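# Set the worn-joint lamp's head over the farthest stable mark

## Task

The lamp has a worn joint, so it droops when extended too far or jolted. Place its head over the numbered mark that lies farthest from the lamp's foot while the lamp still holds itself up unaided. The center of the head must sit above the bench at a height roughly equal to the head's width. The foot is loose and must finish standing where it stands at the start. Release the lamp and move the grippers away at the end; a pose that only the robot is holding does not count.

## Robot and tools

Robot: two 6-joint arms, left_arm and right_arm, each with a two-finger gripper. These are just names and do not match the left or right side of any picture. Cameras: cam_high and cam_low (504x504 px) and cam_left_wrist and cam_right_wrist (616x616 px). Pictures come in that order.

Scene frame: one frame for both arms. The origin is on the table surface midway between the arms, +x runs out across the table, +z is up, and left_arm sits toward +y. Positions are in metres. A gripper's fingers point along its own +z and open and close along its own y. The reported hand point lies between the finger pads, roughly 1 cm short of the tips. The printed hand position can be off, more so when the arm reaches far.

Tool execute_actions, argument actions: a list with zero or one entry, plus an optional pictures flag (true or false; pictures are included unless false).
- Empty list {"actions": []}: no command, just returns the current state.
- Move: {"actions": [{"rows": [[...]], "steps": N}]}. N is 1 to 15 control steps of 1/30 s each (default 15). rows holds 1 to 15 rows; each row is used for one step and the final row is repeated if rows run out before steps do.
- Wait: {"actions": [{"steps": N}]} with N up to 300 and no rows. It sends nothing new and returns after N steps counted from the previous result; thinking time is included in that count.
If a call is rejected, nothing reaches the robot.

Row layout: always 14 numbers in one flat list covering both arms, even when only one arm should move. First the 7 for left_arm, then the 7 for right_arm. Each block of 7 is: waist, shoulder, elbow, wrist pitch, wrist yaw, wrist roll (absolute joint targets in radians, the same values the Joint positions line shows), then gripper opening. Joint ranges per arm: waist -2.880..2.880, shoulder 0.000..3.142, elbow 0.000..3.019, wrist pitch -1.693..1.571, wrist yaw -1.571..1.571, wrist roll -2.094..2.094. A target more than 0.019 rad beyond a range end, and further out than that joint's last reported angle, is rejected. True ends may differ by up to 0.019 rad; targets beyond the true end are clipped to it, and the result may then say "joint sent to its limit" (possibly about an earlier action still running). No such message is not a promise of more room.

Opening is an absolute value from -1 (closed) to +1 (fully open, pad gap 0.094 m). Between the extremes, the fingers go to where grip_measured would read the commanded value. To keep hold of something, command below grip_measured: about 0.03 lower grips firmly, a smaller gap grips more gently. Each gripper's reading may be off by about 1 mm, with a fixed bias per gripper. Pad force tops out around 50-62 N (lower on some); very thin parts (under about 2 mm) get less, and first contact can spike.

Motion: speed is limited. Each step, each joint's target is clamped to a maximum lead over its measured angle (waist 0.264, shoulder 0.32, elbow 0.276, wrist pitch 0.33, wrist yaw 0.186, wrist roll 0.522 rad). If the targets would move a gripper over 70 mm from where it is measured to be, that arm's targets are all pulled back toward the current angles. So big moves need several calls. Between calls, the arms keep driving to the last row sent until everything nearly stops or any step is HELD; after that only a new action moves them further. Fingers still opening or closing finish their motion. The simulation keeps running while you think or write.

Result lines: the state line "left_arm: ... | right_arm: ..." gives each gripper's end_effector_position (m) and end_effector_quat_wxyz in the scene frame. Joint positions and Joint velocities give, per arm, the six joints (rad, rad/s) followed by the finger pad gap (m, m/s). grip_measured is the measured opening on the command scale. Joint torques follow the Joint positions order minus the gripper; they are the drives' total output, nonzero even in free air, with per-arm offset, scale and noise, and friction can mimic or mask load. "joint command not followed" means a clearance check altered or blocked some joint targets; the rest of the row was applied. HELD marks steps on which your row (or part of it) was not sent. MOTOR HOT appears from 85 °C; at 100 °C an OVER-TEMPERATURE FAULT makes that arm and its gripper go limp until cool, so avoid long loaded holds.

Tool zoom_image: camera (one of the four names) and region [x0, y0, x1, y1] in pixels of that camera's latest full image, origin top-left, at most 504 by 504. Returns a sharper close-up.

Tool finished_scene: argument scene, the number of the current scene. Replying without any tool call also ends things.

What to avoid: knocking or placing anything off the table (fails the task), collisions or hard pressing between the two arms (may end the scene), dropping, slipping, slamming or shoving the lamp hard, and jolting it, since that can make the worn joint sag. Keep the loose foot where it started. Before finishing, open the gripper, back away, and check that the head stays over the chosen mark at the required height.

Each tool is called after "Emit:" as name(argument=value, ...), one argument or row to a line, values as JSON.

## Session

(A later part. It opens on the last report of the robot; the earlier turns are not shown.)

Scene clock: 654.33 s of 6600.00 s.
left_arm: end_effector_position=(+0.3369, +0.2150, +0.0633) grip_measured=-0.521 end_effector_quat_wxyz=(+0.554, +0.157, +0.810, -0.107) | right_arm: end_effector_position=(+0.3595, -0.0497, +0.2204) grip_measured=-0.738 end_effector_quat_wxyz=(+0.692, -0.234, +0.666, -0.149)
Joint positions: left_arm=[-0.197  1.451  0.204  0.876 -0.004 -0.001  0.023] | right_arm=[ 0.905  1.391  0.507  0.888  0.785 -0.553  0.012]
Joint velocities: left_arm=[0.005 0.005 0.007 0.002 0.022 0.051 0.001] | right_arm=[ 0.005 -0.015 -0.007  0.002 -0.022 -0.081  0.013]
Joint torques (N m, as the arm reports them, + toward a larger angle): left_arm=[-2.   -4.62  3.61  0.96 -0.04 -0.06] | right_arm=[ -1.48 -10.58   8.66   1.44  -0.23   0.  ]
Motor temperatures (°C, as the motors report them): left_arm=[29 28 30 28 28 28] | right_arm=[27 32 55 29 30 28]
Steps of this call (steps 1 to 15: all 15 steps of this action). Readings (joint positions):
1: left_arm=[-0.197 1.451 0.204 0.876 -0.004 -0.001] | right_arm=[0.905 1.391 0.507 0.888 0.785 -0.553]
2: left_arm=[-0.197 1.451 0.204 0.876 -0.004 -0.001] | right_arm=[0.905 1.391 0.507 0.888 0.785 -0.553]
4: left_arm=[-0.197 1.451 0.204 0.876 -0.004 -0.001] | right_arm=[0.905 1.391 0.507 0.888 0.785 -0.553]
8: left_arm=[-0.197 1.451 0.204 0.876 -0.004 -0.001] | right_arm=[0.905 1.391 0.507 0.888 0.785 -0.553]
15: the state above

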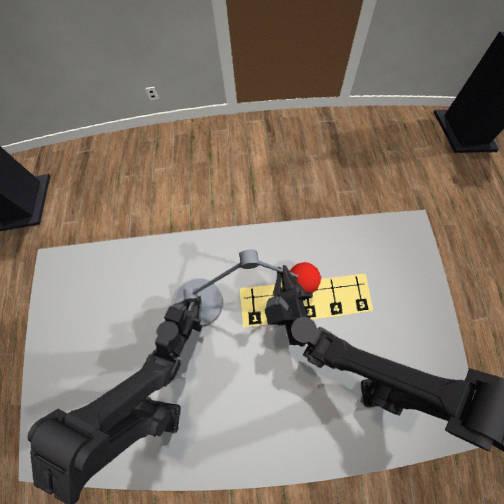

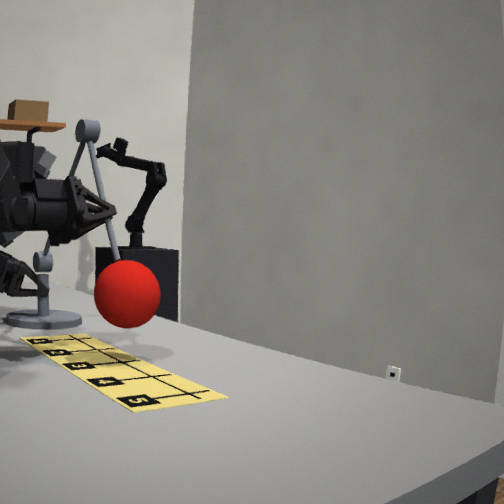

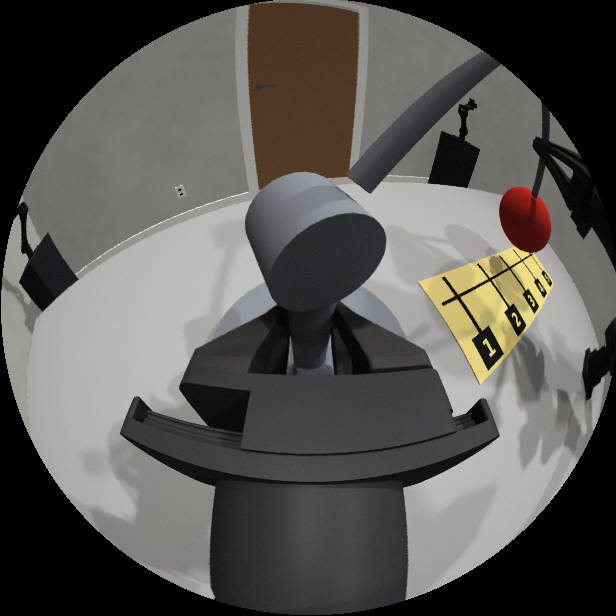

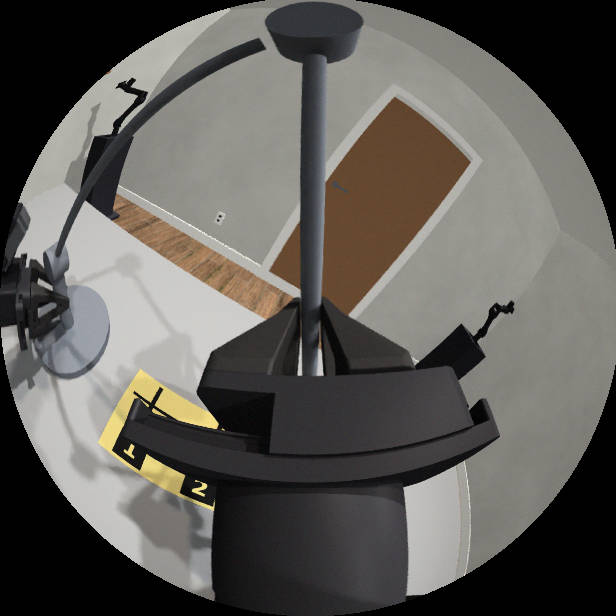

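Open the right further, and relax the left push at the same time.

Emit:
execute_actions(
  actions=[
    {"rows": [
[-0.1970,1.4762,0.1939,0.8517,-0.0030,-0.0010,-0.54, 0.9050,1.3910,0.5270,0.8880,0.7830,-0.5550,-0.715],
[-0.1970,1.4744,0.1957,0.8535,-0.0030,-0.0010,-0.54, 0.9050,1.3910,0.5270,0.8880,0.7830,-0.5550,-0.700],
[-0.1970,1.4726,0.1976,0.8552,-0.0030,-0.0010,-0.54, 0.9050,1.3910,0.5270,0.8880,0.7830,-0.5550,-0.685],
[-0.1970,1.4708,0.1995,0.8569,-0.0030,-0.0010,-0.54, 0.9050,1.3910,0.5270,0.8880,0.7830,-0.5550,-0.670],
[-0.1970,1.4690,0.2013,0.8587,-0.0030,-0.0010,-0.54, 0.9050,1.3910,0.5270,0.8880,0.7830,-0.5550,-0.655],
[-0.1970,1.4672,0.2032,0.8604,-0.0030,-0.0010,-0.54, 0.9050,1.3910,0.5270,0.8880,0.7830,-0.5550,-0.640],
[-0.1970,1.4654,0.2051,0.8621,-0.0030,-0.0010,-0.54, 0.9050,1.3910,0.5270,0.8880,0.7830,-0.5550,-0.625],
[-0.1970,1.4636,0.2069,0.8639,-0.0030,-0.0010,-0.54, 0.9050,1.3910,0.5270,0.8880,0.7830,-0.5550,-0.610],
[-0.1970,1.4618,0.2088,0.8656,-0.0030,-0.0010,-0.54, 0.9050,1.3910,0.5270,0.8880,0.7830,-0.5550,-0.595],
[-0.1970,1.4600,0.2107,0.8673,-0.0030,-0.0010,-0.54, 0.9050,1.3910,0.5270,0.8880,0.7830,-0.5550,-0.580],
[-0.1970,1.4582,0.2125,0.8691,-0.0030,-0.0010,-0.54, 0.9050,1.3910,0.5270,0.8880,0.7830,-0.5550,-0.565],
[-0.1970,1.4564,0.2144,0.8708,-0.0030,-0.0010,-0.54, 0.9050,1.3910,0.5270,0.8880,0.7830,-0.5550,-0.550],
[-0.1970,1.4546,0.2163,0.8725,-0.0030,-0.0010,-0.54, 0.9050,1.3910,0.5270,0.8880,0.7830,-0.5550,-0.535],
[-0.1970,1.4528,0.2181,0.8743,-0.0030,-0.0010,-0.54, 0.9050,1.3910,0.5270,0.8880,0.7830,-0.5550,-0.518],
[-0.1970,1.4510,0.2200,0.8760,-0.0030,-0.0010,-0.54, 0.9050,1.3910,0.5270,0.8880,0.7830,-0.5550,-0.500]
], "steps": 15},
  ],
  pictures=true,
)

Emit:
zoom_image(
  camera="cam_right_wrist",
  region=[230, 260, 390, 400],
)

Emit:
zoom_image(
  camera="cam_low",
  region=[10, 250, 230, 420],
)

Scene clock: 667.77 s of 6600.00 s.
left_arm: end_effector_position=(+0.3369, +0.2149, +0.0635) grip_measured=-0.521 end_effector_quat_wxyz=(+0.555, +0.157, +0.810, -0.107) | right_arm: end_effector_position=(+0.3595, -0.0497, +0.2204) grip_measured=-0.511 end_effector_quat_wxyz=(+0.692, -0.234, +0.666, -0.149)
Joint positions: left_arm=[-0.197  1.45   0.204  0.876 -0.004 -0.001  0.023] | right_arm=[ 0.905  1.391  0.507  0.888  0.785 -0.553  0.023]
Joint velocities: left_arm=[-0.015  0.015 -0.002 -0.002 -0.081 -0.007  0.   ] | right_arm=[-0.015 -0.005 -0.012 -0.002 -0.037 -0.007  0.018]
Joint torques (N m, as the arm reports them, + toward a larger angle): left_arm=[-1.88 -7.4   5.94  2.06 -0.04 -0.05] | right_arm=[-1.   -8.06  8.44  1.41 -0.16  0.08]
Motor temperatures (°C, as the motors report them): left_arm=[29 28 30 28 28 28] | right_arm=[27 32 52 29 29 28]
Steps of this call (steps 1 to 15: the robot went on to your last target; steps 16 to 90: nothing new was sent; then 9.93 s passed at rest; steps 91 to 105: all 15 steps of this action). Readings (joint positions):
91: left_arm=[-0.197 1.451 0.204 0.876 -0.004 -0.001] | right_arm=[0.905 1.391 0.507 0.888 0.785 -0.553]
92: left_arm=[-0.197 1.451 0.204 0.876 -0.004 -0.001] | right_arm=[0.905 1.391 0.507 0.888 0.785 -0.553]
94: left_arm=[-0.197 1.451 0.204 0.876 -0.004 -0.001] | right_arm=[0.905 1.391 0.507 0.888 0.785 -0.553]
98: left_arm=[-0.197 1.451 0.204 0.876 -0.004 -0.001] | right_arm=[0.905 1.391 0.507 0.888 0.785 -0.553]
105: the state above

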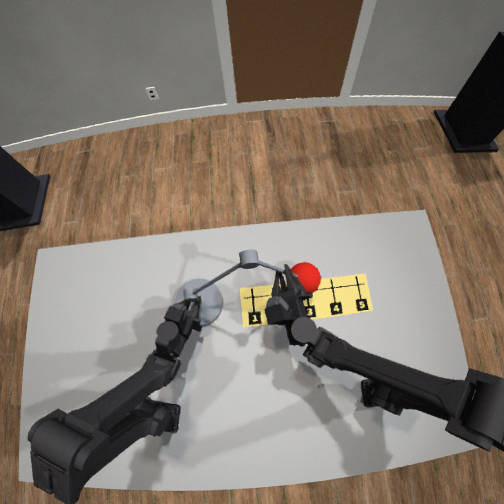

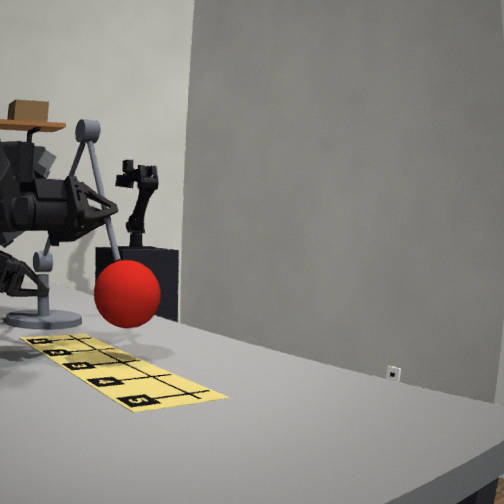

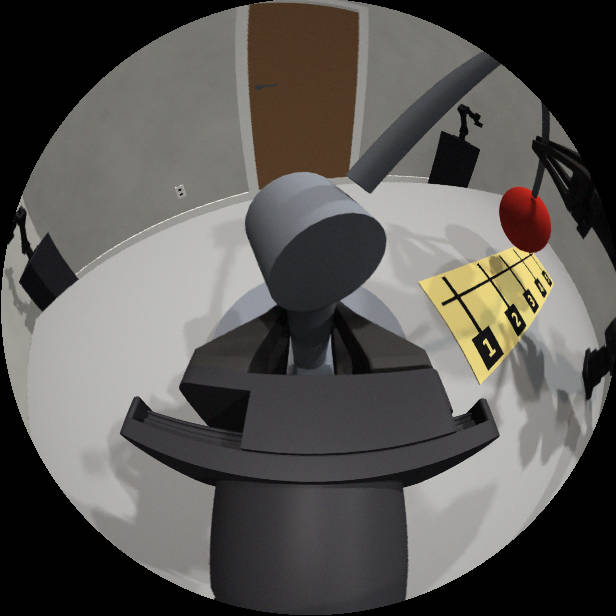

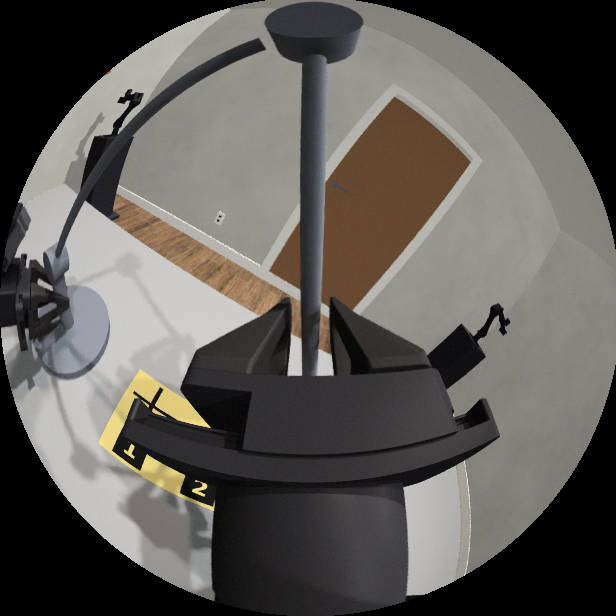

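Region (230, 260, 390, 400) of cam_right_wrist's 616x616 image, scaled by 3.150, with more detail than that image has; it fills the top 441 rows of this view, and the rest is white.

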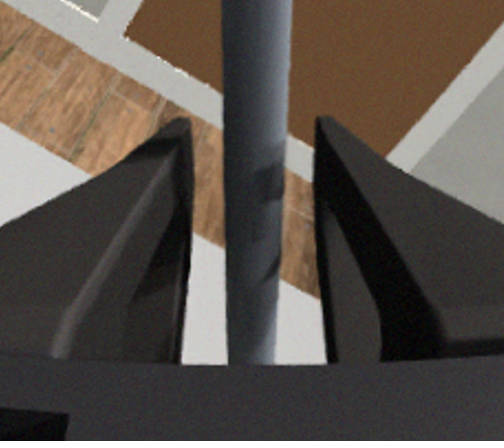

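Region (10, 250, 230, 420) of cam_low's 504x504 image, scaled by 2.291, with more detail than that image has; it fills the top 389 rows of this view, and the rest is white.

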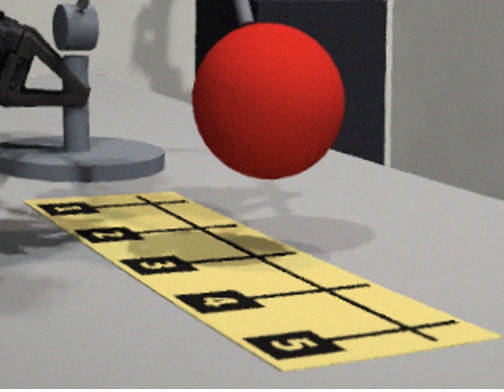

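Emit:
execute_actions(
  actions=[
    {"rows": [
[-0.1970,1.4510,0.2200,0.8760,-0.0030,-0.0010,-0.535, 0.9050,1.3910,0.5270,0.8880,0.7830,-0.5550,-0.46],
[-0.1970,1.4510,0.2200,0.8760,-0.0030,-0.0010,-0.530, 0.9050,1.3910,0.5270,0.8880,0.7830,-0.5550,-0.42],
[-0.1970,1.4510,0.2200,0.8760,-0.0030,-0.0010,-0.525, 0.9050,1.3910,0.5270,0.8880,0.7830,-0.5550,-0.37],
[-0.1970,1.4510,0.2200,0.8760,-0.0030,-0.0010,-0.520, 0.9050,1.3910,0.5270,0.8880,0.7830,-0.5550,-0.32],
[-0.1970,1.4510,0.2200,0.8760,-0.0030,-0.0010,-0.515, 0.9050,1.3910,0.5270,0.8880,0.7830,-0.5550,-0.27],
[-0.1970,1.4510,0.2200,0.8760,-0.0030,-0.0010,-0.508, 0.9050,1.3910,0.5270,0.8880,0.7830,-0.5550,-0.22],
[-0.1970,1.4510,0.2200,0.8760,-0.0030,-0.0010,-0.500, 0.9050,1.3910,0.5270,0.8880,0.7830,-0.5550,-0.17],
[-0.1970,1.4510,0.2200,0.8760,-0.0030,-0.0010,-0.485, 0.9050,1.3910,0.5270,0.8880,0.7830,-0.5550,-0.12],
[-0.1970,1.4510,0.2200,0.8760,-0.0030,-0.0010,-0.465, 0.9050,1.3910,0.5270,0.8880,0.7830,-0.5550,-0.07],
[-0.1970,1.4510,0.2200,0.8760,-0.0030,-0.0010,-0.440, 0.9050,1.3910,0.5270,0.8880,0.7830,-0.5550,-0.02],
[-0.1970,1.4510,0.2200,0.8760,-0.0030,-0.0010,-0.410, 0.9050,1.3910,0.5270,0.8880,0.7830,-0.5550,0.03],
[-0.1970,1.4510,0.2200,0.8760,-0.0030,-0.0010,-0.375, 0.9050,1.3910,0.5270,0.8880,0.7830,-0.5550,0.08],
[-0.1970,1.4510,0.2200,0.8760,-0.0030,-0.0010,-0.335, 0.9050,1.3910,0.5270,0.8880,0.7830,-0.5550,0.13],
[-0.1970,1.4510,0.2200,0.8760,-0.0030,-0.0010,-0.290, 0.9050,1.3910,0.5270,0.8880,0.7830,-0.5550,0.17],
[-0.1970,1.4510,0.2200,0.8760,-0.0030,-0.0010,-0.240, 0.9050,1.3910,0.5270,0.8880,0.7830,-0.5550,0.20]
], "steps": 15},
  ],
  pictures=false,
)

Emit:
execute_actions(
  actions=[
    {"rows": [
[-0.1970,1.4510,0.2200,0.8760,-0.0030,-0.0010,-0.19, 0.9050,1.3910,0.5270,0.8880,0.7830,-0.5550,0.22],
[-0.1970,1.4510,0.2200,0.8760,-0.0030,-0.0010,-0.14, 0.9050,1.3910,0.5270,0.8880,0.7830,-0.5550,0.24],
[-0.1970,1.4510,0.2200,0.8760,-0.0030,-0.0010,-0.09, 0.9050,1.3910,0.5270,0.8880,0.7830,-0.5550,0.26],
[-0.1970,1.4510,0.2200,0.8760,-0.0030,-0.0010,-0.04, 0.9050,1.3910,0.5270,0.8880,0.7830,-0.5550,0.28],
[-0.1970,1.4510,0.2200,0.8760,-0.0030,-0.0010,0.01, 0.9050,1.3910,0.5270,0.8880,0.7830,-0.5550,0.30],
[-0.1970,1.4510,0.2200,0.8760,-0.0030,-0.0010,0.06, 0.9050,1.3910,0.5270,0.8880,0.7830,-0.5550,0.30],
[-0.1970,1.4510,0.2200,0.8760,-0.0030,-0.0010,0.11, 0.9050,1.3910,0.5270,0.8880,0.7830,-0.5550,0.30],
[-0.1970,1.4510,0.2200,0.8760,-0.0030,-0.0010,0.16, 0.9050,1.3910,0.5270,0.8880,0.7830,-0.5550,0.30],
[-0.1970,1.4510,0.2200,0.8760,-0.0030,-0.0010,0.21, 0.9050,1.3910,0.5270,0.8880,0.7830,-0.5550,0.30],
[-0.1970,1.4510,0.2200,0.8760,-0.0030,-0.0010,0.26, 0.9050,1.3910,0.5270,0.8880,0.7830,-0.5550,0.30],
[-0.1970,1.4510,0.2200,0.8760,-0.0030,-0.0010,0.30, 0.9050,1.3910,0.5270,0.8880,0.7830,-0.5550,0.30]
], "steps": 15},
  ],
  pictures=true,
)

Scene clock: 679.13 s of 6600.00 s.
left_arm: end_effector_position=(+0.3369, +0.2149, +0.0635) grip_measured=-0.266 end_effector_quat_wxyz=(+0.555, +0.157, +0.810, -0.107) | right_arm: end_effector_position=(+0.3595, -0.0497, +0.2204) grip_measured=+0.181 end_effector_quat_wxyz=(+0.692, -0.234, +0.666, -0.149)
Joint positions: left_arm=[-0.197  1.45   0.204  0.876 -0.004 -0.001  0.034] | right_arm=[ 0.905  1.391  0.507  0.888  0.785 -0.553  0.055]
Joint velocities: left_arm=[-0.005  0.005 -0.002 -0.007 -0.051  0.007  0.05 ] | right_arm=[ 0.015 -0.005 -0.002 -0.012 -0.051  0.022  0.033]
Joint torques (N m, as the arm reports them, + toward a larger angle): left_arm=[-1.86 -6.94  5.85  1.98 -0.04 -0.05] | right_arm=[-0.09 -8.71  8.36  1.31 -0.13  0.02]
Motor temperatures (°C, as the motors report them): left_arm=[29 28 31 28 28 28] | right_arm=[27 32 51 28 29 28]
Steps of this call (steps 1 to 15: the robot went on to your last target; steps 16 to 90: nothing new was sent; then 7.87 s passed at rest; steps 91 to 105: all 15 steps of this action). Readings (joint positions):
91: left_arm=[-0.197 1.450 0.204 0.876 -0.004 -0.001] | right_arm=[0.905 1.391 0.507 0.888 0.785 -0.553]
92: left_arm=[-0.197 1.450 0.204 0.876 -0.004 -0.001] | right_arm=[0.905 1.391 0.507 0.888 0.785 -0.553]
94: left_arm=[-0.197 1.450 0.204 0.876 -0.004 -0.001] | right_arm=[0.905 1.391 0.507 0.888 0.785 -0.553]
98: left_arm=[-0.197 1.450 0.204 0.876 -0.004 -0.001] | right_arm=[0.905 1.391 0.507 0.888 0.785 -0.553]
105: the state above

Scene clock: 679.63 s of 6600.00 s.
left_arm: end_effector_position=(+0.3369, +0.2149, +0.0635) grip_measured=+0.299 end_effector_quat_wxyz=(+0.555, +0.157, +0.810, -0.107) | right_arm: end_effector_position=(+0.3595, -0.0497, +0.2204) grip_measured=+0.298 end_effector_quat_wxyz=(+0.692, -0.234, +0.666, -0.149)
Joint positions: left_arm=[-0.197  1.45   0.204  0.876 -0.004 -0.001  0.061] | right_arm=[ 0.905  1.391  0.507  0.888  0.785 -0.553  0.061]
Joint velocities: left_arm=[ 0.005  0.005 -0.007 -0.002 -0.022  0.007 -0.001] | right_arm=[-0.005  0.005 -0.002 -0.002  0.11  -0.007 -0.   ]
Joint torques (N m, as the arm reports them, + toward a larger angle): left_arm=[-1.96 -7.07  5.96  2.07 -0.04 -0.05] | right_arm=[ 0.59 -8.63  8.52  1.08 -0.16  0.05]
Motor temperatures (°C, as the motors report them): left_arm=[29 28 31 28 28 28] | right_arm=[27 32 51 28 29 28]
Steps of this call (steps 1 to 15: all 15 steps of this action). Readings (joint positions):
1: left_arm=[-0.197 1.450 0.204 0.876 -0.004 -0.001] | right_arm=[0.905 1.391 0.507 0.888 0.785 -0.553]
2: left_arm=[-0.197 1.450 0.204 0.876 -0.004 -0.001] | right_arm=[0.905 1.391 0.507 0.888 0.785 -0.553]
4: left_arm=[-0.197 1.450 0.204 0.876 -0.004 -0.001] | right_arm=[0.905 1.391 0.507 0.888 0.785 -0.553]
8: left_arm=[-0.197 1.450 0.204 0.876 -0.004 -0.001] | right_arm=[0.905 1.391 0.507 0.888 0.785 -0.553]
15: the state above

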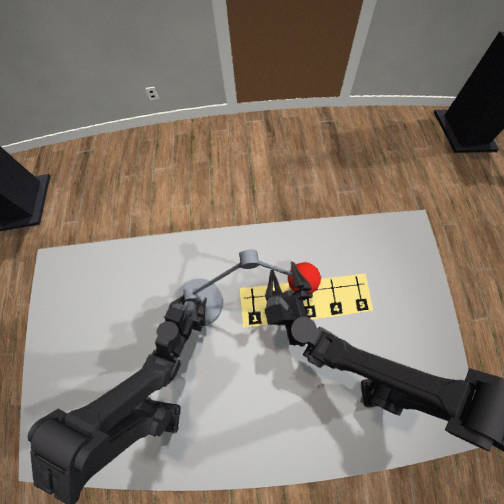

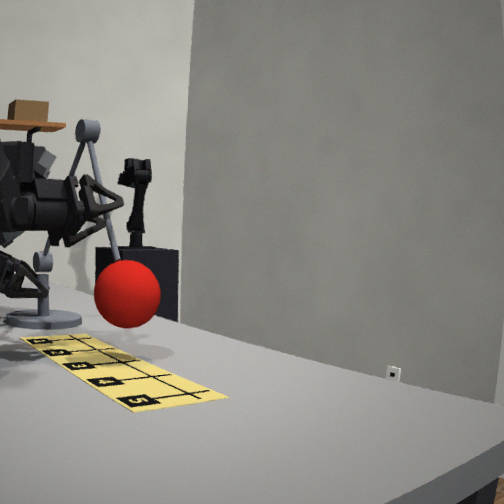

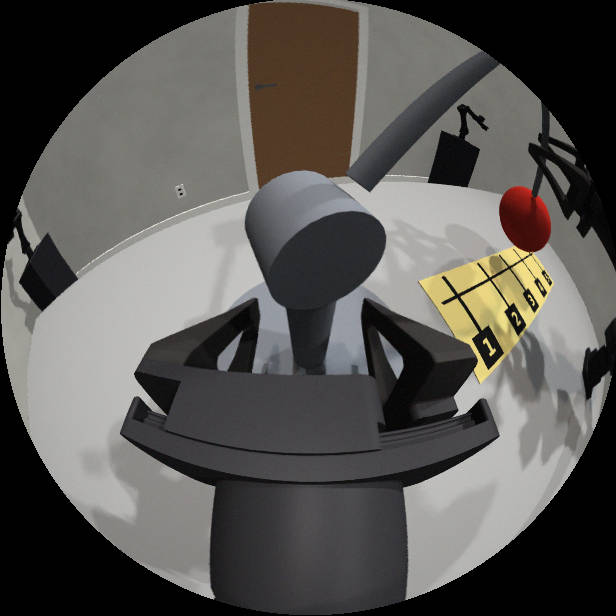

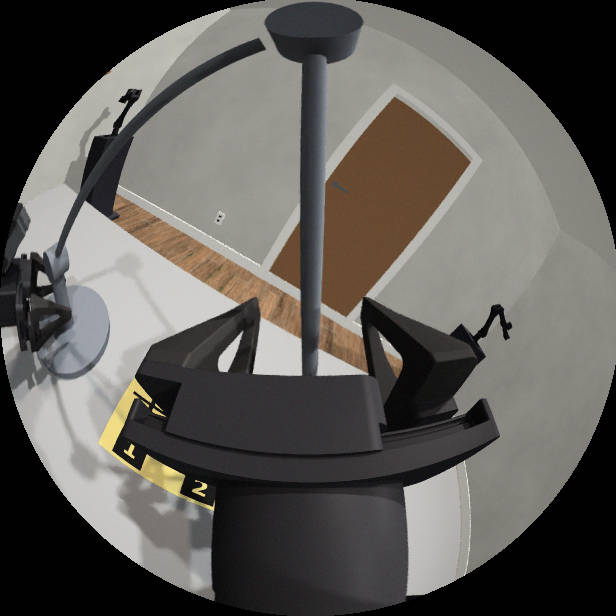

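Emit:
execute_actions(
  actions=[
    {"rows": [
[-0.197,1.4444,0.2153,0.8728,-0.003,-0.001,0.30, 0.9077,1.3867,0.5208,0.8850,0.7845,-0.555,0.30],
[-0.197,1.4367,0.2099,0.8690,-0.003,-0.001,0.30, 0.9112,1.3820,0.5141,0.8819,0.7868,-0.555,0.30],
[-0.197,1.4277,0.2038,0.8647,-0.003,-0.001,0.30, 0.9153,1.3767,0.5070,0.8787,0.7897,-0.555,0.30],
[-0.197,1.4176,0.1971,0.8599,-0.003,-0.001,0.30, 0.9200,1.3709,0.4994,0.8755,0.7933,-0.555,0.30],
[-0.197,1.4062,0.1897,0.8544,-0.003,-0.001,0.30, 0.9255,1.3646,0.4914,0.8722,0.7976,-0.555,0.30],
[-0.197,1.3994,0.1861,0.8512,-0.003,-0.001,0.30, 0.9292,1.3618,0.4889,0.8718,0.8014,-0.555,0.30],
[-0.197,1.3912,0.1819,0.8472,-0.003,-0.001,0.30, 0.9337,1.3585,0.4860,0.8714,0.8059,-0.555,0.30],
[-0.197,1.3814,0.1772,0.8423,-0.003,-0.001,0.30, 0.9388,1.3546,0.4827,0.8710,0.8110,-0.555,0.30],
[-0.197,1.3700,0.1717,0.8363,-0.003,-0.001,0.30, 0.9445,1.3503,0.4789,0.8704,0.8169,-0.555,0.30],
[-0.197,1.3568,0.1658,0.8291,-0.003,-0.001,0.30, 0.9510,1.3454,0.4746,0.8698,0.8234,-0.555,0.30],
[-0.197,1.3425,0.1596,0.8209,-0.003,-0.001,0.30, 0.9578,1.3403,0.4701,0.8692,0.8303,-0.555,0.30],
[-0.197,1.3275,0.1534,0.8121,-0.003,-0.001,0.30, 0.9646,1.3352,0.4656,0.8685,0.8372,-0.555,0.30],
[-0.197,1.3120,0.1474,0.8027,-0.003,-0.001,0.30, 0.9714,1.3300,0.4612,0.8679,0.8440,-0.555,0.30],
[-0.197,1.2960,0.1413,0.7927,-0.003,-0.001,0.30, 0.9782,1.3249,0.4567,0.8672,0.8509,-0.555,0.30],
[-0.197,1.2796,0.1354,0.7821,-0.003,-0.001,0.30, 0.9850,1.3198,0.4522,0.8666,0.8578,-0.555,0.30]
], "steps": 15},
  ],
  pictures=false,
)

Emit:
execute_actions(
  actions=[
    {"rows": [
[-0.197,1.2625,0.1296,0.7709,-0.003,-0.001,0.30, 0.9918,1.3147,0.4477,0.8660,0.8647,-0.555,0.30],
[-0.197,1.2450,0.1238,0.7591,-0.003,-0.001,0.30, 0.9986,1.3096,0.4432,0.8653,0.8716,-0.555,0.30],
[-0.197,1.2269,0.1182,0.7468,-0.003,-0.001,0.30, 1.0054,1.3044,0.4388,0.8647,0.8784,-0.555,0.30],
[-0.197,1.2083,0.1125,0.7337,-0.003,-0.001,0.30, 1.0122,1.2993,0.4343,0.8640,0.8853,-0.555,0.30],
[-0.197,1.1892,0.1070,0.7201,-0.003,-0.001,0.30, 1.0190,1.2942,0.4298,0.8634,0.8922,-0.555,0.30],
[-0.197,1.1695,0.1016,0.7059,-0.003,-0.001,0.30, 1.0258,1.2891,0.4253,0.8628,0.8991,-0.555,0.30],
[-0.197,1.1494,0.0962,0.6911,-0.003,-0.001,0.30, 1.0326,1.2840,0.4208,0.8621,0.9060,-0.555,0.30],
[-0.197,1.1286,0.0909,0.6757,-0.003,-0.001,0.30, 1.0394,1.2788,0.4164,0.8615,0.9128,-0.555,0.30],
[-0.197,1.1074,0.0857,0.6597,-0.003,-0.001,0.30, 1.0462,1.2737,0.4119,0.8608,0.9197,-0.555,0.30],
[-0.197,1.0856,0.0806,0.6431,-0.003,-0.001,0.30, 1.0530,1.2686,0.4074,0.8602,0.9266,-0.555,0.30],
[-0.197,1.0634,0.0755,0.6258,-0.003,-0.001,0.30, 1.0598,1.2635,0.4029,0.8596,0.9335,-0.555,0.30],
[-0.197,1.0406,0.0705,0.6080,-0.003,-0.001,0.30, 1.0666,1.2584,0.3984,0.8589,0.9404,-0.555,0.30],
[-0.197,1.0172,0.0656,0.5897,-0.003,-0.001,0.30, 1.0734,1.2532,0.3940,0.8583,0.9472,-0.555,0.30],
[-0.197,0.9934,0.0607,0.5706,-0.003,-0.001,0.30, 1.0802,1.2481,0.3895,0.8576,0.9541,-0.555,0.30],
[-0.197,0.9690,0.0560,0.5510,-0.003,-0.001,0.30, 1.0870,1.2430,0.3850,0.8570,0.9610,-0.555,0.30]
], "steps": 15},
  ],
  pictures=true,
)

Scene clock: 756.17 s of 6600.00 s.
left_arm: end_effector_position=(+0.3192, +0.2221, +0.0788) grip_measured=+0.299 end_effector_quat_wxyz=(+0.562, +0.156, +0.805, -0.109) | right_arm: end_effector_position=(+0.3370, -0.0512, +0.2249) grip_measured=+0.298 end_effector_quat_wxyz=(+0.695, -0.227, +0.666, -0.149)
Joint positions: left_arm=[-0.197  1.319  0.156  0.812 -0.004 -0.001  0.061] | right_arm=[ 0.96   1.347  0.474  0.888  0.847 -0.553  0.061]
Joint velocities: left_arm=[ 0.005 -0.474 -0.164 -0.305  0.022  0.037 -0.001] | right_arm=[ 0.21  -0.161 -0.134 -0.002  0.198  0.051 -0.   ]
Joint torques (N m, as the arm reports them, + toward a larger angle): left_arm=[-1.92 -6.93  4.46  1.84 -0.04 -0.05] | right_arm=[ 0.84 -8.75  5.71  0.41  0.07  0.09]
Motor temperatures (°C, as the motors report them): left_arm=[29 29 31 28 28 28] | right_arm=[27 32 49 28 29 28]
Steps of this call (steps 1 to 15: the robot went on to your last target; steps 16 to 90: nothing new was sent; then 73.03 s passed at rest; steps 91 to 105: all 15 steps of this action). Readings (joint positions):
91: left_arm=[-0.197 1.450 0.204 0.876 -0.004 -0.001] | right_arm=[0.905 1.391 0.507 0.888 0.785 -0.553]
92: left_arm=[-0.197 1.450 0.204 0.876 -0.004 -0.001] | right_arm=[0.905 1.391 0.507 0.888 0.785 -0.553]
94: left_arm=[-0.197 1.447 0.204 0.874 -0.004 -0.001] | right_arm=[0.905 1.391 0.507 0.888 0.787 -0.553]
98: left_arm=[-0.197 1.413 0.196 0.861 -0.004 -0.001] | right_arm=[0.914 1.384 0.502 0.888 0.803 -0.553]
105: the state above

Scene clock: 756.67 s of 6600.00 s.
left_arm: end_effector_position=(+0.2830, +0.2368, +0.0959) grip_measured=+0.299 end_effector_quat_wxyz=(+0.565, +0.155, +0.803, -0.109) | right_arm: end_effector_position=(+0.2959, -0.0573, +0.2244) grip_measured=+0.298 end_effector_quat_wxyz=(+0.694, -0.227, +0.666, -0.149)
Joint positions: left_arm=[-0.197  1.019  0.075  0.599 -0.004 -0.001  0.061] | right_arm=[ 1.063  1.269  0.406  0.877  0.951 -0.553  0.061]
Joint velocities: left_arm=[-0.005 -0.708 -0.144 -0.559 -0.066 -0.022 -0.   ] | right_arm=[ 0.19  -0.171 -0.129 -0.012  0.183 -0.095 -0.002]
Joint torques (N m, as the arm reports them, + toward a larger angle): left_arm=[-1.9  -3.07  6.05  1.81 -0.05 -0.05] | right_arm=[-0.75 -7.88  5.9  -0.2   0.01  0.06]
Motor temperatures (°C, as the motors report them): left_arm=[29 29 31 28 28 28] | right_arm=[27 32 49 28 29 28]
Steps of this call (steps 1 to 15: all 15 steps of this action). Readings (joint positions):
1: left_arm=[-0.197 1.303 0.149 0.802 -0.004 -0.001] | right_arm=[0.967 1.341 0.469 0.888 0.854 -0.553]
2: left_arm=[-0.197 1.286 0.143 0.791 -0.004 -0.001] | right_arm=[0.974 1.336 0.465 0.887 0.861 -0.553]
4: left_arm=[-0.197 1.251 0.132 0.768 -0.004 -0.001] | right_arm=[0.988 1.326 0.456 0.885 0.875 -0.553]
8: left_arm=[-0.197 1.174 0.110 0.715 -0.004 -0.001] | right_arm=[1.015 1.305 0.438 0.882 0.903 -0.553]
15: the state above

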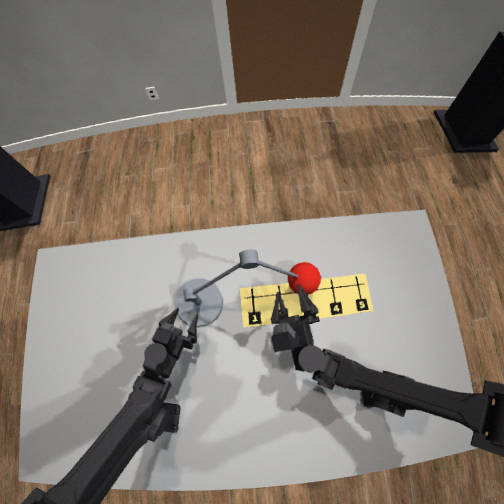

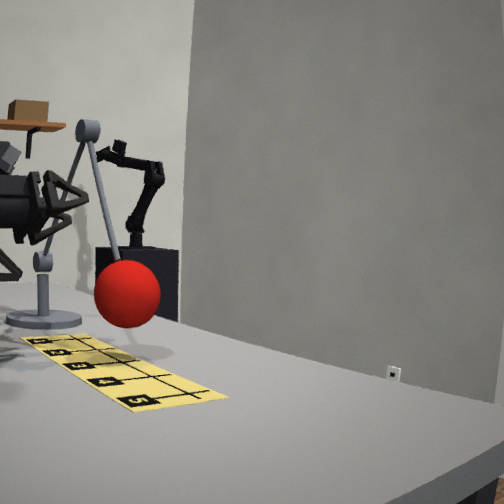

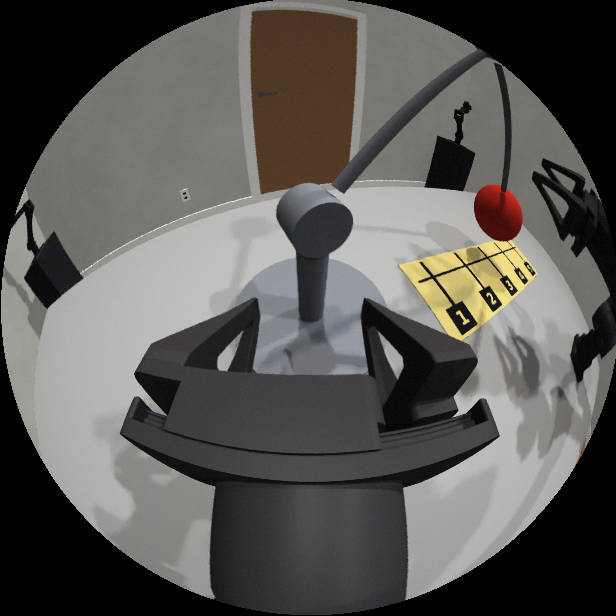

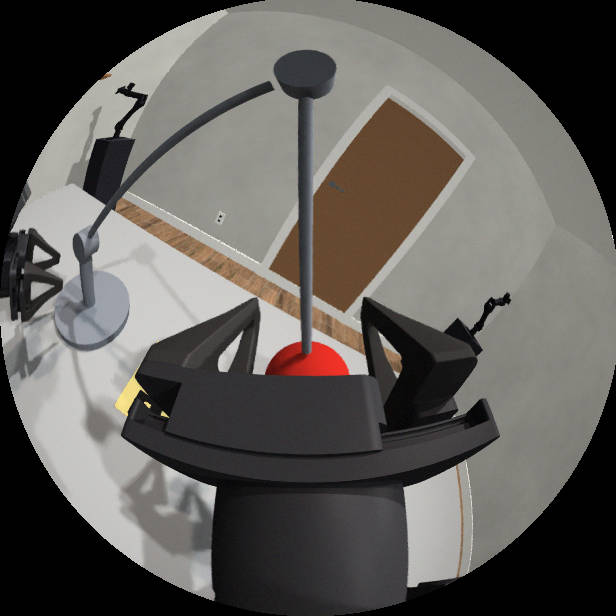

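Emit:
execute_actions(
  actions=[
    {"rows": [
[-0.1967,0.9684,0.0560,0.5507,-0.003,-0.001,0.30, 1.087,1.2421,0.3848,0.8564,0.961,-0.5545,0.30],
[-0.1957,0.9665,0.0561,0.5497,-0.003,-0.001,0.30, 1.087,1.2396,0.3841,0.8547,0.961,-0.5532,0.30],
[-0.1941,0.9634,0.0563,0.5481,-0.003,-0.001,0.30, 1.087,1.2354,0.3829,0.8519,0.961,-0.5510,0.30],
[-0.1919,0.9592,0.0566,0.5459,-0.003,-0.001,0.30, 1.087,1.2297,0.3814,0.8480,0.961,-0.5479,0.30],
[-0.1892,0.9539,0.0569,0.5431,-0.003,-0.001,0.30, 1.087,1.2225,0.3794,0.8431,0.961,-0.5441,0.30],
[-0.1859,0.9475,0.0572,0.5398,-0.003,-0.001,0.30, 1.087,1.2138,0.3770,0.8372,0.961,-0.5395,0.30],
[-0.1820,0.9400,0.0577,0.5359,-0.003,-0.001,0.30, 1.087,1.2037,0.3743,0.8304,0.961,-0.5341,0.30],
[-0.1777,0.9316,0.0581,0.5315,-0.003,-0.001,0.30, 1.087,1.1923,0.3712,0.8226,0.961,-0.5280,0.30],
[-0.1729,0.9223,0.0587,0.5266,-0.003,-0.001,0.30, 1.087,1.1796,0.3677,0.8140,0.961,-0.5213,0.30],
[-0.1676,0.9120,0.0593,0.5213,-0.003,-0.001,0.30, 1.087,1.1657,0.3639,0.8046,0.961,-0.5139,0.30],
[-0.1619,0.9009,0.0599,0.5155,-0.003,-0.001,0.30, 1.087,1.1507,0.3598,0.7944,0.961,-0.5059,0.30],
[-0.1557,0.8890,0.0606,0.5093,-0.003,-0.001,0.30, 1.087,1.1345,0.3554,0.7835,0.961,-0.4973,0.30],
[-0.1492,0.8763,0.0613,0.5027,-0.003,-0.001,0.30, 1.087,1.1173,0.3507,0.7718,0.961,-0.4881,0.30],
[-0.1422,0.8629,0.0621,0.4957,-0.003,-0.001,0.30, 1.087,1.0991,0.3457,0.7595,0.961,-0.4784,0.30],
[-0.1350,0.8488,0.0629,0.4883,-0.003,-0.001,0.30, 1.087,1.0800,0.3405,0.7465,0.961,-0.4683,0.30]
], "steps": 15},
  ],
  pictures=false,
)

Emit:
execute_actions(
  actions=[
    {"rows": [
[-0.1274,0.8341,0.0637,0.4807,-0.003,-0.001,0.30, 1.0860,1.0600,0.3350,0.7330,0.9602,-0.4576,0.30],
[-0.1194,0.8188,0.0646,0.4727,-0.003,-0.001,0.30, 1.0831,1.0393,0.3293,0.7189,0.9579,-0.4466,0.30],
[-0.1112,0.8029,0.0655,0.4644,-0.003,-0.001,0.30, 1.0784,1.0177,0.3234,0.7043,0.9540,-0.4351,0.30],
[-0.1028,0.7865,0.0664,0.4558,-0.003,-0.001,0.30, 1.0719,0.9955,0.3174,0.6892,0.9488,-0.4233,0.30],
[-0.0941,0.7696,0.0674,0.4470,-0.003,-0.001,0.30, 1.0636,0.9726,0.3111,0.6737,0.9421,-0.4111,0.30],
[-0.0851,0.7523,0.0684,0.4380,-0.003,-0.001,0.30, 1.0538,0.9491,0.3047,0.6578,0.9341,-0.3986,0.30],
[-0.0760,0.7347,0.0694,0.4288,-0.003,-0.001,0.30, 1.0423,0.9252,0.2981,0.6415,0.9248,-0.3859,0.30],
[-0.0667,0.7166,0.0704,0.4194,-0.003,-0.001,0.30, 1.0293,0.9007,0.2915,0.6250,0.9143,-0.3729,0.30],
[-0.0573,0.6983,0.0715,0.4098,-0.003,-0.001,0.30, 1.0149,0.8759,0.2847,0.6081,0.9026,-0.3596,0.30],
[-0.0477,0.6797,0.0726,0.4002,-0.003,-0.001,0.30, 0.9991,0.8507,0.2778,0.5911,0.8898,-0.3462,0.30],
[-0.0380,0.6609,0.0736,0.3904,-0.003,-0.001,0.30, 0.9819,0.8252,0.2708,0.5738,0.8759,-0.3327,0.30],
[-0.0282,0.6420,0.0747,0.3805,-0.003,-0.001,0.30, 0.9636,0.7995,0.2638,0.5563,0.8611,-0.3190,0.30],
[-0.0183,0.6229,0.0758,0.3705,-0.003,-0.001,0.30, 0.9440,0.7736,0.2567,0.5388,0.8452,-0.3052,0.30],
[-0.0084,0.6037,0.0769,0.3605,-0.003,-0.001,0.30, 0.9233,0.7476,0.2496,0.5212,0.8284,-0.2914,0.30],
[0.0015,0.5845,0.0780,0.3505,-0.003,-0.001,0.30, 0.9015,0.7215,0.2425,0.5035,0.8108,-0.2775,0.30]
], "steps": 15},
  ],
  pictures=false,
)

Emit:
execute_actions(
  actions=[
    {"rows": [
[0.0114,0.5653,0.0791,0.3405,-0.003,-0.001,0.30, 0.8788,0.6954,0.2354,0.4858,0.7924,-0.2636,0.30],
[0.0213,0.5461,0.0802,0.3305,-0.003,-0.001,0.30, 0.8551,0.6694,0.2283,0.4682,0.7733,-0.2498,0.30],
[0.0312,0.5270,0.0813,0.3205,-0.003,-0.001,0.30, 0.8306,0.6435,0.2212,0.4507,0.7534,-0.2360,0.30],
[0.0410,0.5081,0.0824,0.3106,-0.003,-0.001,0.30, 0.8053,0.6178,0.2142,0.4332,0.7329,-0.2223,0.30],
[0.0507,0.4893,0.0834,0.3008,-0.003,-0.001,0.30, 0.7793,0.5923,0.2072,0.4159,0.7119,-0.2088,0.30],
[0.0603,0.4707,0.0845,0.2912,-0.003,-0.001,0.30, 0.7526,0.5671,0.2003,0.3989,0.6902,-0.1954,0.30],
[0.0697,0.4524,0.0856,0.2816,-0.003,-0.001,0.30, 0.7253,0.5423,0.1935,0.3820,0.6681,-0.1821,0.30],
[0.0790,0.4343,0.0866,0.2722,-0.003,-0.001,0.30, 0.6975,0.5178,0.1869,0.3655,0.6456,-0.1691,0.30],
[0.0881,0.4167,0.0876,0.2630,-0.003,-0.001,0.30, 0.6692,0.4939,0.1803,0.3492,0.6227,-0.1564,0.30],
[0.0971,0.3994,0.0886,0.2540,-0.003,-0.001,0.30, 0.6405,0.4704,0.1739,0.3333,0.5995,-0.1439,0.30],
[0.1058,0.3825,0.0896,0.2452,-0.003,-0.001,0.30, 0.6115,0.4475,0.1676,0.3178,0.5760,-0.1317,0.30],
[0.1142,0.3661,0.0905,0.2366,-0.003,-0.001,0.30, 0.5822,0.4253,0.1616,0.3027,0.5523,-0.1199,0.30],
[0.1224,0.3502,0.0914,0.2283,-0.003,-0.001,0.30, 0.5528,0.4037,0.1557,0.2881,0.5285,-0.1084,0.30],
[0.1304,0.3349,0.0923,0.2203,-0.003,-0.001,0.30, 0.5232,0.3830,0.1500,0.2740,0.5045,-0.0974,0.30],
[0.1380,0.3202,0.0931,0.2127,-0.003,-0.001,0.30, 0.4935,0.3630,0.1445,0.2605,0.4805,-0.0867,0.30]
], "steps": 15},
  ],
  pictures=false,
)

Emit:
execute_actions(
  actions=[
    {"rows": [
[0.1452,0.3061,0.0939,0.2053,-0.003,-0.001,0.30, 0.4638,0.3439,0.1393,0.2475,0.4565,-0.0766,0.30],
[0.1522,0.2927,0.0947,0.1983,-0.003,-0.001,0.30, 0.4342,0.3257,0.1343,0.2352,0.4325,-0.0669,0.30],
[0.1587,0.2800,0.0954,0.1917,-0.003,-0.001,0.30, 0.4048,0.3085,0.1296,0.2235,0.4087,-0.0577,0.30],
[0.1649,0.2681,0.0961,0.1855,-0.003,-0.001,0.30, 0.3755,0.2923,0.1252,0.2126,0.3850,-0.0491,0.30],
[0.1706,0.2570,0.0967,0.1797,-0.003,-0.001,0.30, 0.3465,0.2773,0.1211,0.2024,0.3615,-0.0411,0.30],
[0.1759,0.2467,0.0973,0.1744,-0.003,-0.001,0.30, 0.3178,0.2634,0.1173,0.1930,0.3383,-0.0337,0.30],
[0.1807,0.2374,0.0979,0.1695,-0.003,-0.001,0.30, 0.2895,0.2507,0.1138,0.1844,0.3154,-0.0270,0.30],
[0.1850,0.2290,0.0983,0.1651,-0.003,-0.001,0.30, 0.2617,0.2393,0.1107,0.1766,0.2929,-0.0209,0.30],
[0.1889,0.2215,0.0988,0.1612,-0.003,-0.001,0.30, 0.2344,0.2292,0.1080,0.1698,0.2708,-0.0155,0.30],
[0.1922,0.2151,0.0991,0.1579,-0.003,-0.001,0.30, 0.2077,0.2205,0.1056,0.1639,0.2491,-0.0109,0.30],
[0.1949,0.2098,0.0994,0.1551,-0.003,-0.001,0.30, 0.1817,0.2133,0.1036,0.1590,0.2281,-0.0071,0.30],
[0.1971,0.2056,0.0997,0.1529,-0.003,-0.001,0.30, 0.1564,0.2076,0.1021,0.1551,0.2076,-0.0040,0.30],
[0.1987,0.2025,0.0999,0.1513,-0.003,-0.001,0.30, 0.1319,0.2034,0.1009,0.1523,0.1877,-0.0018,0.30],
[0.1997,0.2006,0.1000,0.1503,-0.003,-0.001,0.30, 0.1082,0.2009,0.1002,0.1506,0.1686,-0.0005,0.30],
[0.2000,0.2000,0.1000,0.1500,-0.003,-0.001,0.30, 0.0855,0.2000,0.1000,0.1500,0.1502,0.0,0.30]
], "steps": 15},
  ],
  pictures=false,
)

Emit:
execute_actions(
  actions=[
    {"rows": [
[0.2,0.2,0.1,0.15,-0.003,-0.001,0.30, 0.0637,0.2,0.1,0.15,0.1326,0.0,0.30],
[0.2,0.2,0.1,0.15,-0.003,-0.001,0.30, 0.0430,0.2,0.1,0.15,0.1158,0.0,0.30],
[0.2,0.2,0.1,0.15,-0.003,-0.001,0.30, 0.0234,0.2,0.1,0.15,0.0999,0.0,0.30],
[0.2,0.2,0.1,0.15,-0.003,-0.001,0.30, 0.0051,0.2,0.1,0.15,0.0851,0.0,0.30],
[0.2,0.2,0.1,0.15,-0.003,-0.001,0.30, -0.0121,0.2,0.1,0.15,0.0712,0.0,0.30],
[0.2,0.2,0.1,0.15,-0.003,-0.001,0.30, -0.0279,0.2,0.1,0.15,0.0584,0.0,0.30],
[0.2,0.2,0.1,0.15,-0.003,-0.001,0.30, -0.0423,0.2,0.1,0.15,0.0467,0.0,0.30],
[0.2,0.2,0.1,0.15,-0.003,-0.001,0.30, -0.0553,0.2,0.1,0.15,0.0362,0.0,0.30],
[0.2,0.2,0.1,0.15,-0.003,-0.001,0.30, -0.0668,0.2,0.1,0.15,0.0269,0.0,0.30],
[0.2,0.2,0.1,0.15,-0.003,-0.001,0.30, -0.0766,0.2,0.1,0.15,0.0189,0.0,0.30],
[0.2,0.2,0.1,0.15,-0.003,-0.001,0.30, -0.0849,0.2,0.1,0.15,0.0122,0.0,0.30],
[0.2,0.2,0.1,0.15,-0.003,-0.001,0.30, -0.0914,0.2,0.1,0.15,0.0070,0.0,0.30],
[0.2,0.2,0.1,0.15,-0.003,-0.001,0.30, -0.0961,0.2,0.1,0.15,0.0031,0.0,0.30],
[0.2,0.2,0.1,0.15,-0.003,-0.001,0.30, -0.0990,0.2,0.1,0.15,0.0008,0.0,0.30],
[0.2,0.2,0.1,0.15,-0.003,-0.001,0.30, -0.1000,0.2,0.1,0.15,0.0,0.0,0.30]
], "steps": 15},
  ],
  pictures=true,
)

Emit:
zoom_image(
  camera="cam_low",
  region=[10, 250, 230, 420],
)

Emit:
zoom_image(
  camera="cam_high",
  region=[160, 230, 390, 350],
)

Scene clock: 814.83 s of 6600.00 s.
left_arm: end_effector_position=(+0.2802, +0.2500, +0.1131) grip_measured=+0.299 end_effector_quat_wxyz=(+0.582, +0.140, +0.794, -0.102) | right_arm: end_effector_position=(+0.2798, -0.0764, +0.2404) grip_measured=+0.298 end_effector_quat_wxyz=(+0.699, -0.214, +0.669, -0.130)
Joint positions: left_arm=[-0.163  0.882  0.064  0.512 -0.004 -0.001  0.061] | right_arm=[ 1.077  1.131  0.364  0.789  0.957 -0.511  0.061]
Joint velocities: left_arm=[ 0.21  -0.415 -0.017 -0.212 -0.007 -0.037 -0.   ] | right_arm=[-0.005 -0.571 -0.125 -0.349 -0.007  0.183 -0.   ]
Joint torques (N m, as the arm reports them, + toward a larger angle): left_arm=[-0.88 -2.23  7.73  1.7  -0.06 -0.05] | right_arm=[-0.33 -5.81  6.56  0.7   0.09  0.2 ]
Motor temperatures (°C, as the motors report them): left_arm=[29 28 32 28 28 28] | right_arm=[27 32 46 28 28 27]
Steps of this call (steps 1 to 30: the robot went on to your last target; steps 31 to 90: nothing new was sent; then 54.67 s passed at rest; steps 91 to 105: all 15 steps of this action). Readings (joint positions):
91: left_arm=[-0.197 0.965 0.064 0.562 -0.004 -0.001] | right_arm=[1.077 1.256 0.398 0.876 0.957 -0.553]
92: left_arm=[-0.197 0.965 0.064 0.562 -0.004 -0.001] | right_arm=[1.077 1.256 0.398 0.876 0.957 -0.553]
94: left_arm=[-0.197 0.965 0.064 0.560 -0.004 -0.001] | right_arm=[1.077 1.255 0.398 0.873 0.957 -0.553]
98: left_arm=[-0.196 0.957 0.064 0.549 -0.004 -0.001] | right_arm=[1.077 1.235 0.391 0.854 0.957 -0.548]
105: the state above

Scene clock: 815.33 s of 6600.00 s.
left_arm: end_effector_position=(+0.2833, +0.2939, +0.1600) grip_measured=+0.299 end_effector_quat_wxyz=(+0.637, +0.082, +0.763, -0.069) | right_arm: end_effector_position=(+0.2723, -0.1458, +0.2687) grip_measured=+0.298 end_effector_quat_wxyz=(+0.716, -0.149, +0.679, -0.065)
Joint positions: left_arm=[-0.03   0.624  0.064  0.381 -0.004 -0.001  0.061] | right_arm=[ 0.952  0.779  0.271  0.558  0.83  -0.344  0.061]
Joint velocities: left_arm=[ 0.278 -0.591 -0.017 -0.295 -0.007 -0.022 -0.   ] | right_arm=[-0.64  -0.786 -0.178 -0.52  -0.462  0.271 -0.   ]
Joint torques (N m, as the arm reports them, + toward a larger angle): left_arm=[-0.72 -0.51 10.53  1.7  -0.05 -0.06] | right_arm=[-2.39 -2.45  7.73  0.64 -0.17  0.24]
Motor temperatures (°C, as the motors report them): left_arm=[29 28 32 28 28 28] | right_arm=[27 32 46 28 28 27]
Steps of this call (steps 1 to 15: all 15 steps of this action). Readings (joint positions):
1: left_arm=[-0.156 0.868 0.064 0.505 -0.004 -0.001] | right_arm=[1.077 1.112 0.359 0.777 0.957 -0.503]
2: left_arm=[-0.148 0.853 0.064 0.498 -0.004 -0.001] | right_arm=[1.077 1.092 0.354 0.765 0.957 -0.494]
4: left_arm=[-0.132 0.822 0.064 0.483 -0.004 -0.001] | right_arm=[1.077 1.049 0.343 0.737 0.955 -0.475]
8: left_arm=[-0.098 0.755 0.064 0.448 -0.004 -0.001] | right_arm=[1.067 0.957 0.319 0.677 0.926 -0.432]
15: the state above

Scene clock: 815.83 s of 6600.00 s.
left_arm: end_effector_position=(+0.2719, +0.3398, +0.2041) grip_measured=+0.299 end_effector_quat_wxyz=(+0.689, +0.027, +0.724, -0.026) | right_arm: end_effector_position=(+0.2772, -0.2501, +0.2689) grip_measured=+0.298 end_effector_quat_wxyz=(+0.728, -0.057, +0.683, -0.021)
Joint positions: left_arm=[ 0.11   0.353  0.064  0.24  -0.004 -0.001  0.061] | right_arm=[ 0.556  0.409  0.171  0.309  0.506 -0.147  0.061]
Joint velocities: left_arm=[ 0.239 -0.464  0.002 -0.242  0.007 -0.037 -0.001] | right_arm=[-0.904 -0.62  -0.173 -0.422 -0.608  0.388 -0.   ]
Joint torques (N m, as the arm reports them, + toward a larger angle): left_arm=[-0.4   1.51 12.67  1.79 -0.04 -0.05] | right_arm=[-1.06  1.9   8.52  0.59 -0.05  0.09]
Motor temperatures (°C, as the motors report them): left_arm=[29 28 32 28 28 28] | right_arm=[27 32 46 28 28 27]
Steps of this call (steps 1 to 15: all 15 steps of this action). Readings (joint positions):
1: left_arm=[-0.021 0.605 0.064 0.371 -0.004 -0.001] | right_arm=[0.930 0.752 0.264 0.541 0.812 -0.330]
2: left_arm=[-0.010 0.586 0.064 0.361 -0.004 -0.001] | right_arm=[0.908 0.726 0.257 0.523 0.794 -0.317]
4: left_arm=[0.010 0.547 0.064 0.341 -0.004 -0.001] | right_arm=[0.861 0.673 0.243 0.488 0.755 -0.290]
8: left_arm=[0.048 0.472 0.064 0.302 -0.004 -0.001] | right_arm=[0.758 0.570 0.215 0.419 0.669 -0.236]
15: the state above

Scene clock: 816.33 s of 6600.00 s.
left_arm: end_effector_position=(+0.2604, +0.3623, +0.2245) grip_measured=+0.299 end_effector_quat_wxyz=(+0.713, -0.000, +0.701, -0.001) | right_arm: end_effector_position=(+0.2724, -0.3259, +0.2583) grip_measured=+0.298 end_effector_quat_wxyz=(+0.732, +0.007, +0.681, -0.016)
Joint positions: left_arm=[ 0.185  0.209  0.064  0.163 -0.004 -0.001  0.061] | right_arm=[ 0.136  0.217  0.117  0.174  0.171 -0.024  0.061]
Joint velocities: left_arm=[ 0.024 -0.083 -0.002 -0.022 -0.007 -0.037  0.001] | right_arm=[-0.718 -0.083 -0.017 -0.071 -0.476  0.11   0.001]
Joint torques (N m, as the arm reports them, + toward a larger angle): left_arm=[-1.2   2.18 13.48  1.75 -0.04 -0.05] | right_arm=[-1.48  1.52  8.79  0.56 -0.12  0.15]
Motor temperatures (°C, as the motors report them): left_arm=[29 28 32 28 28 28] | right_arm=[27 32 46 28 28 27]
Steps of this call (steps 1 to 15: all 15 steps of this action). Readings (joint positions):
1: left_arm=[0.118 0.338 0.064 0.232 -0.004 -0.001] | right_arm=[0.527 0.389 0.165 0.295 0.482 -0.135]
2: left_arm=[0.126 0.323 0.064 0.224 -0.004 -0.001] | right_arm=[0.497 0.370 0.160 0.282 0.458 -0.124]
4: left_arm=[0.140 0.296 0.064 0.210 -0.004 -0.001] | right_arm=[0.438 0.333 0.150 0.256 0.410 -0.102]
8: left_arm=[0.163 0.251 0.064 0.186 -0.004 -0.001] | right_arm=[0.321 0.273 0.133 0.214 0.317 -0.065]
15: the state above

Scene clock: 816.83 s of 6600.00 s.
left_arm: end_effector_position=(+0.2602, +0.3625, +0.2246) grip_measured=+0.299 end_effector_quat_wxyz=(+0.713, -0.000, +0.701, -0.000) | right_arm: end_effector_position=(+0.2722, -0.3622, +0.2577) grip_measured=+0.298 end_effector_quat_wxyz=(+0.731, +0.026, +0.681, -0.035)
Joint positions: left_arm=[ 0.185  0.207  0.064  0.161 -0.004 -0.001  0.061] | right_arm=[-0.086  0.214  0.116  0.169  0.006 -0.01   0.061]
Joint velocities: left_arm=[-0.005 -0.015  0.002 -0.002  0.037 -0.051 -0.   ] | right_arm=[-0.103  0.005  0.002  0.002 -0.095  0.095 -0.   ]
Joint torques (N m, as the arm reports them, + toward a larger angle): left_arm=[-0.74  1.77 13.48  1.64 -0.04 -0.06] | right_arm=[-2.35  1.93  8.88  0.78 -0.27  0.06]
Motor temperatures (°C, as the motors report them): left_arm=[29 28 33 28 28 28] | right_arm=[27 32 46 28 28 27]
Steps of this call (steps 1 to 15: all 15 steps of this action). Readings (joint positions):
1: left_arm=[0.185 0.208 0.064 0.162 -0.004 -0.001] | right_arm=[0.113 0.214 0.117 0.172 0.153 -0.022]
2: left_arm=[0.185 0.207 0.064 0.161 -0.004 -0.001] | right_arm=[0.090 0.214 0.116 0.171 0.135 -0.019]
4: left_arm=[0.185 0.207 0.064 0.161 -0.004 -0.001] | right_arm=[0.048 0.214 0.116 0.170 0.103 -0.015]
8: left_arm=[0.185 0.207 0.064 0.161 -0.004 -0.001] | right_arm=[-0.021 0.214 0.116 0.169 0.051 -0.012]
15: the state above

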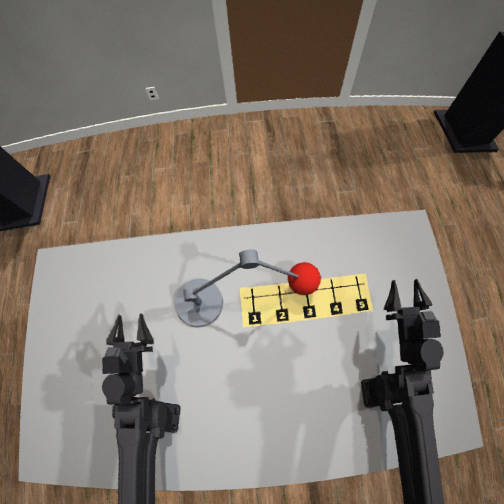

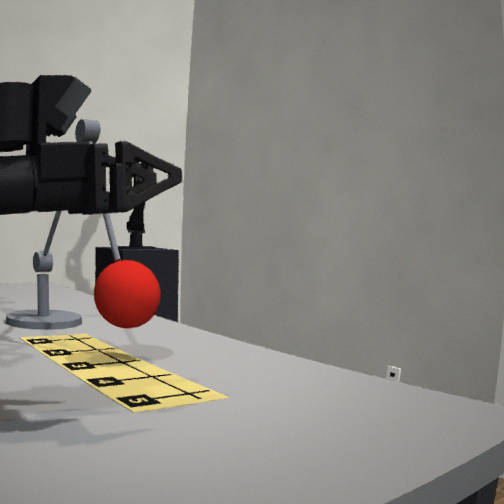

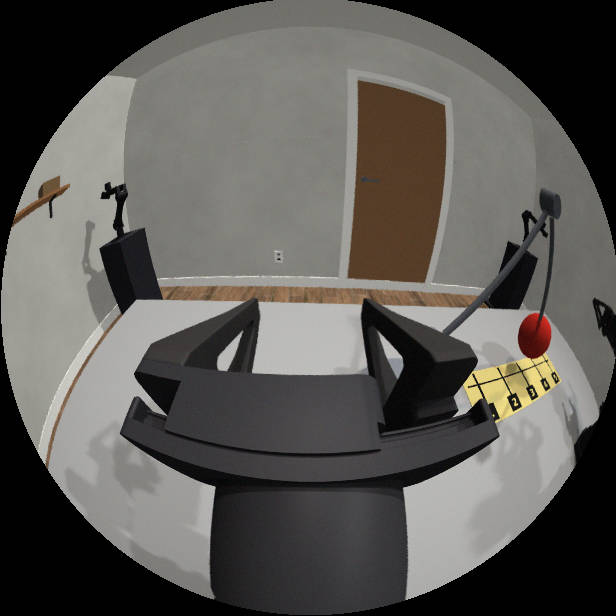

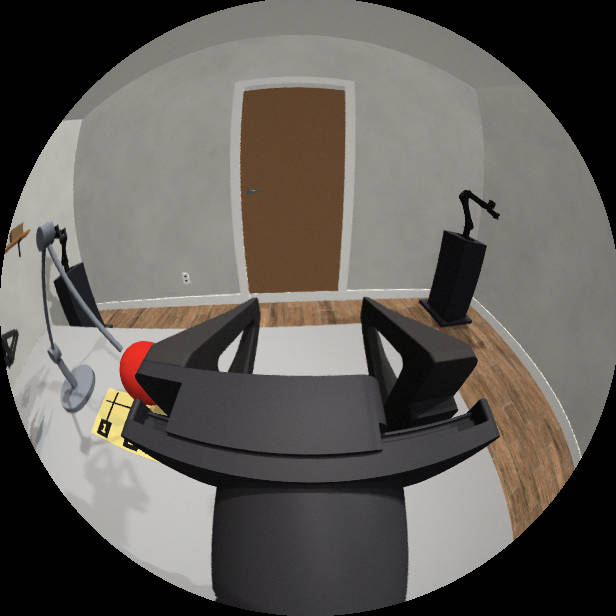

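Region (10, 250, 230, 420) of cam_low's 504x504 image, scaled by 2.291, with more detail than that image has; it fills the top 389 rows of this view, and the rest is white.

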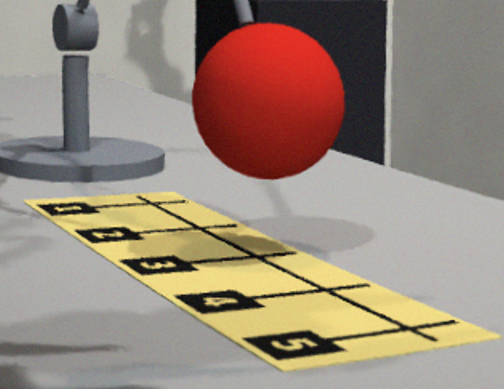

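Region (160, 230, 390, 350) of cam_high's 504x504 image, scaled by 2.191, with more detail than that image has; it fills the top 263 rows of this view, and the rest is white.

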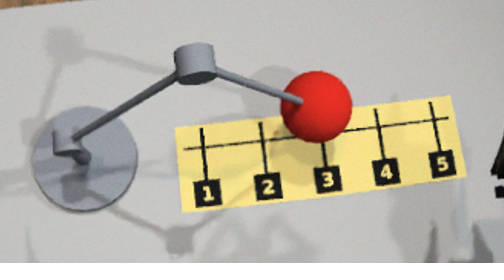

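Emit:
finished_scene(
  scene=2,
)

The scene is finished: the task was done.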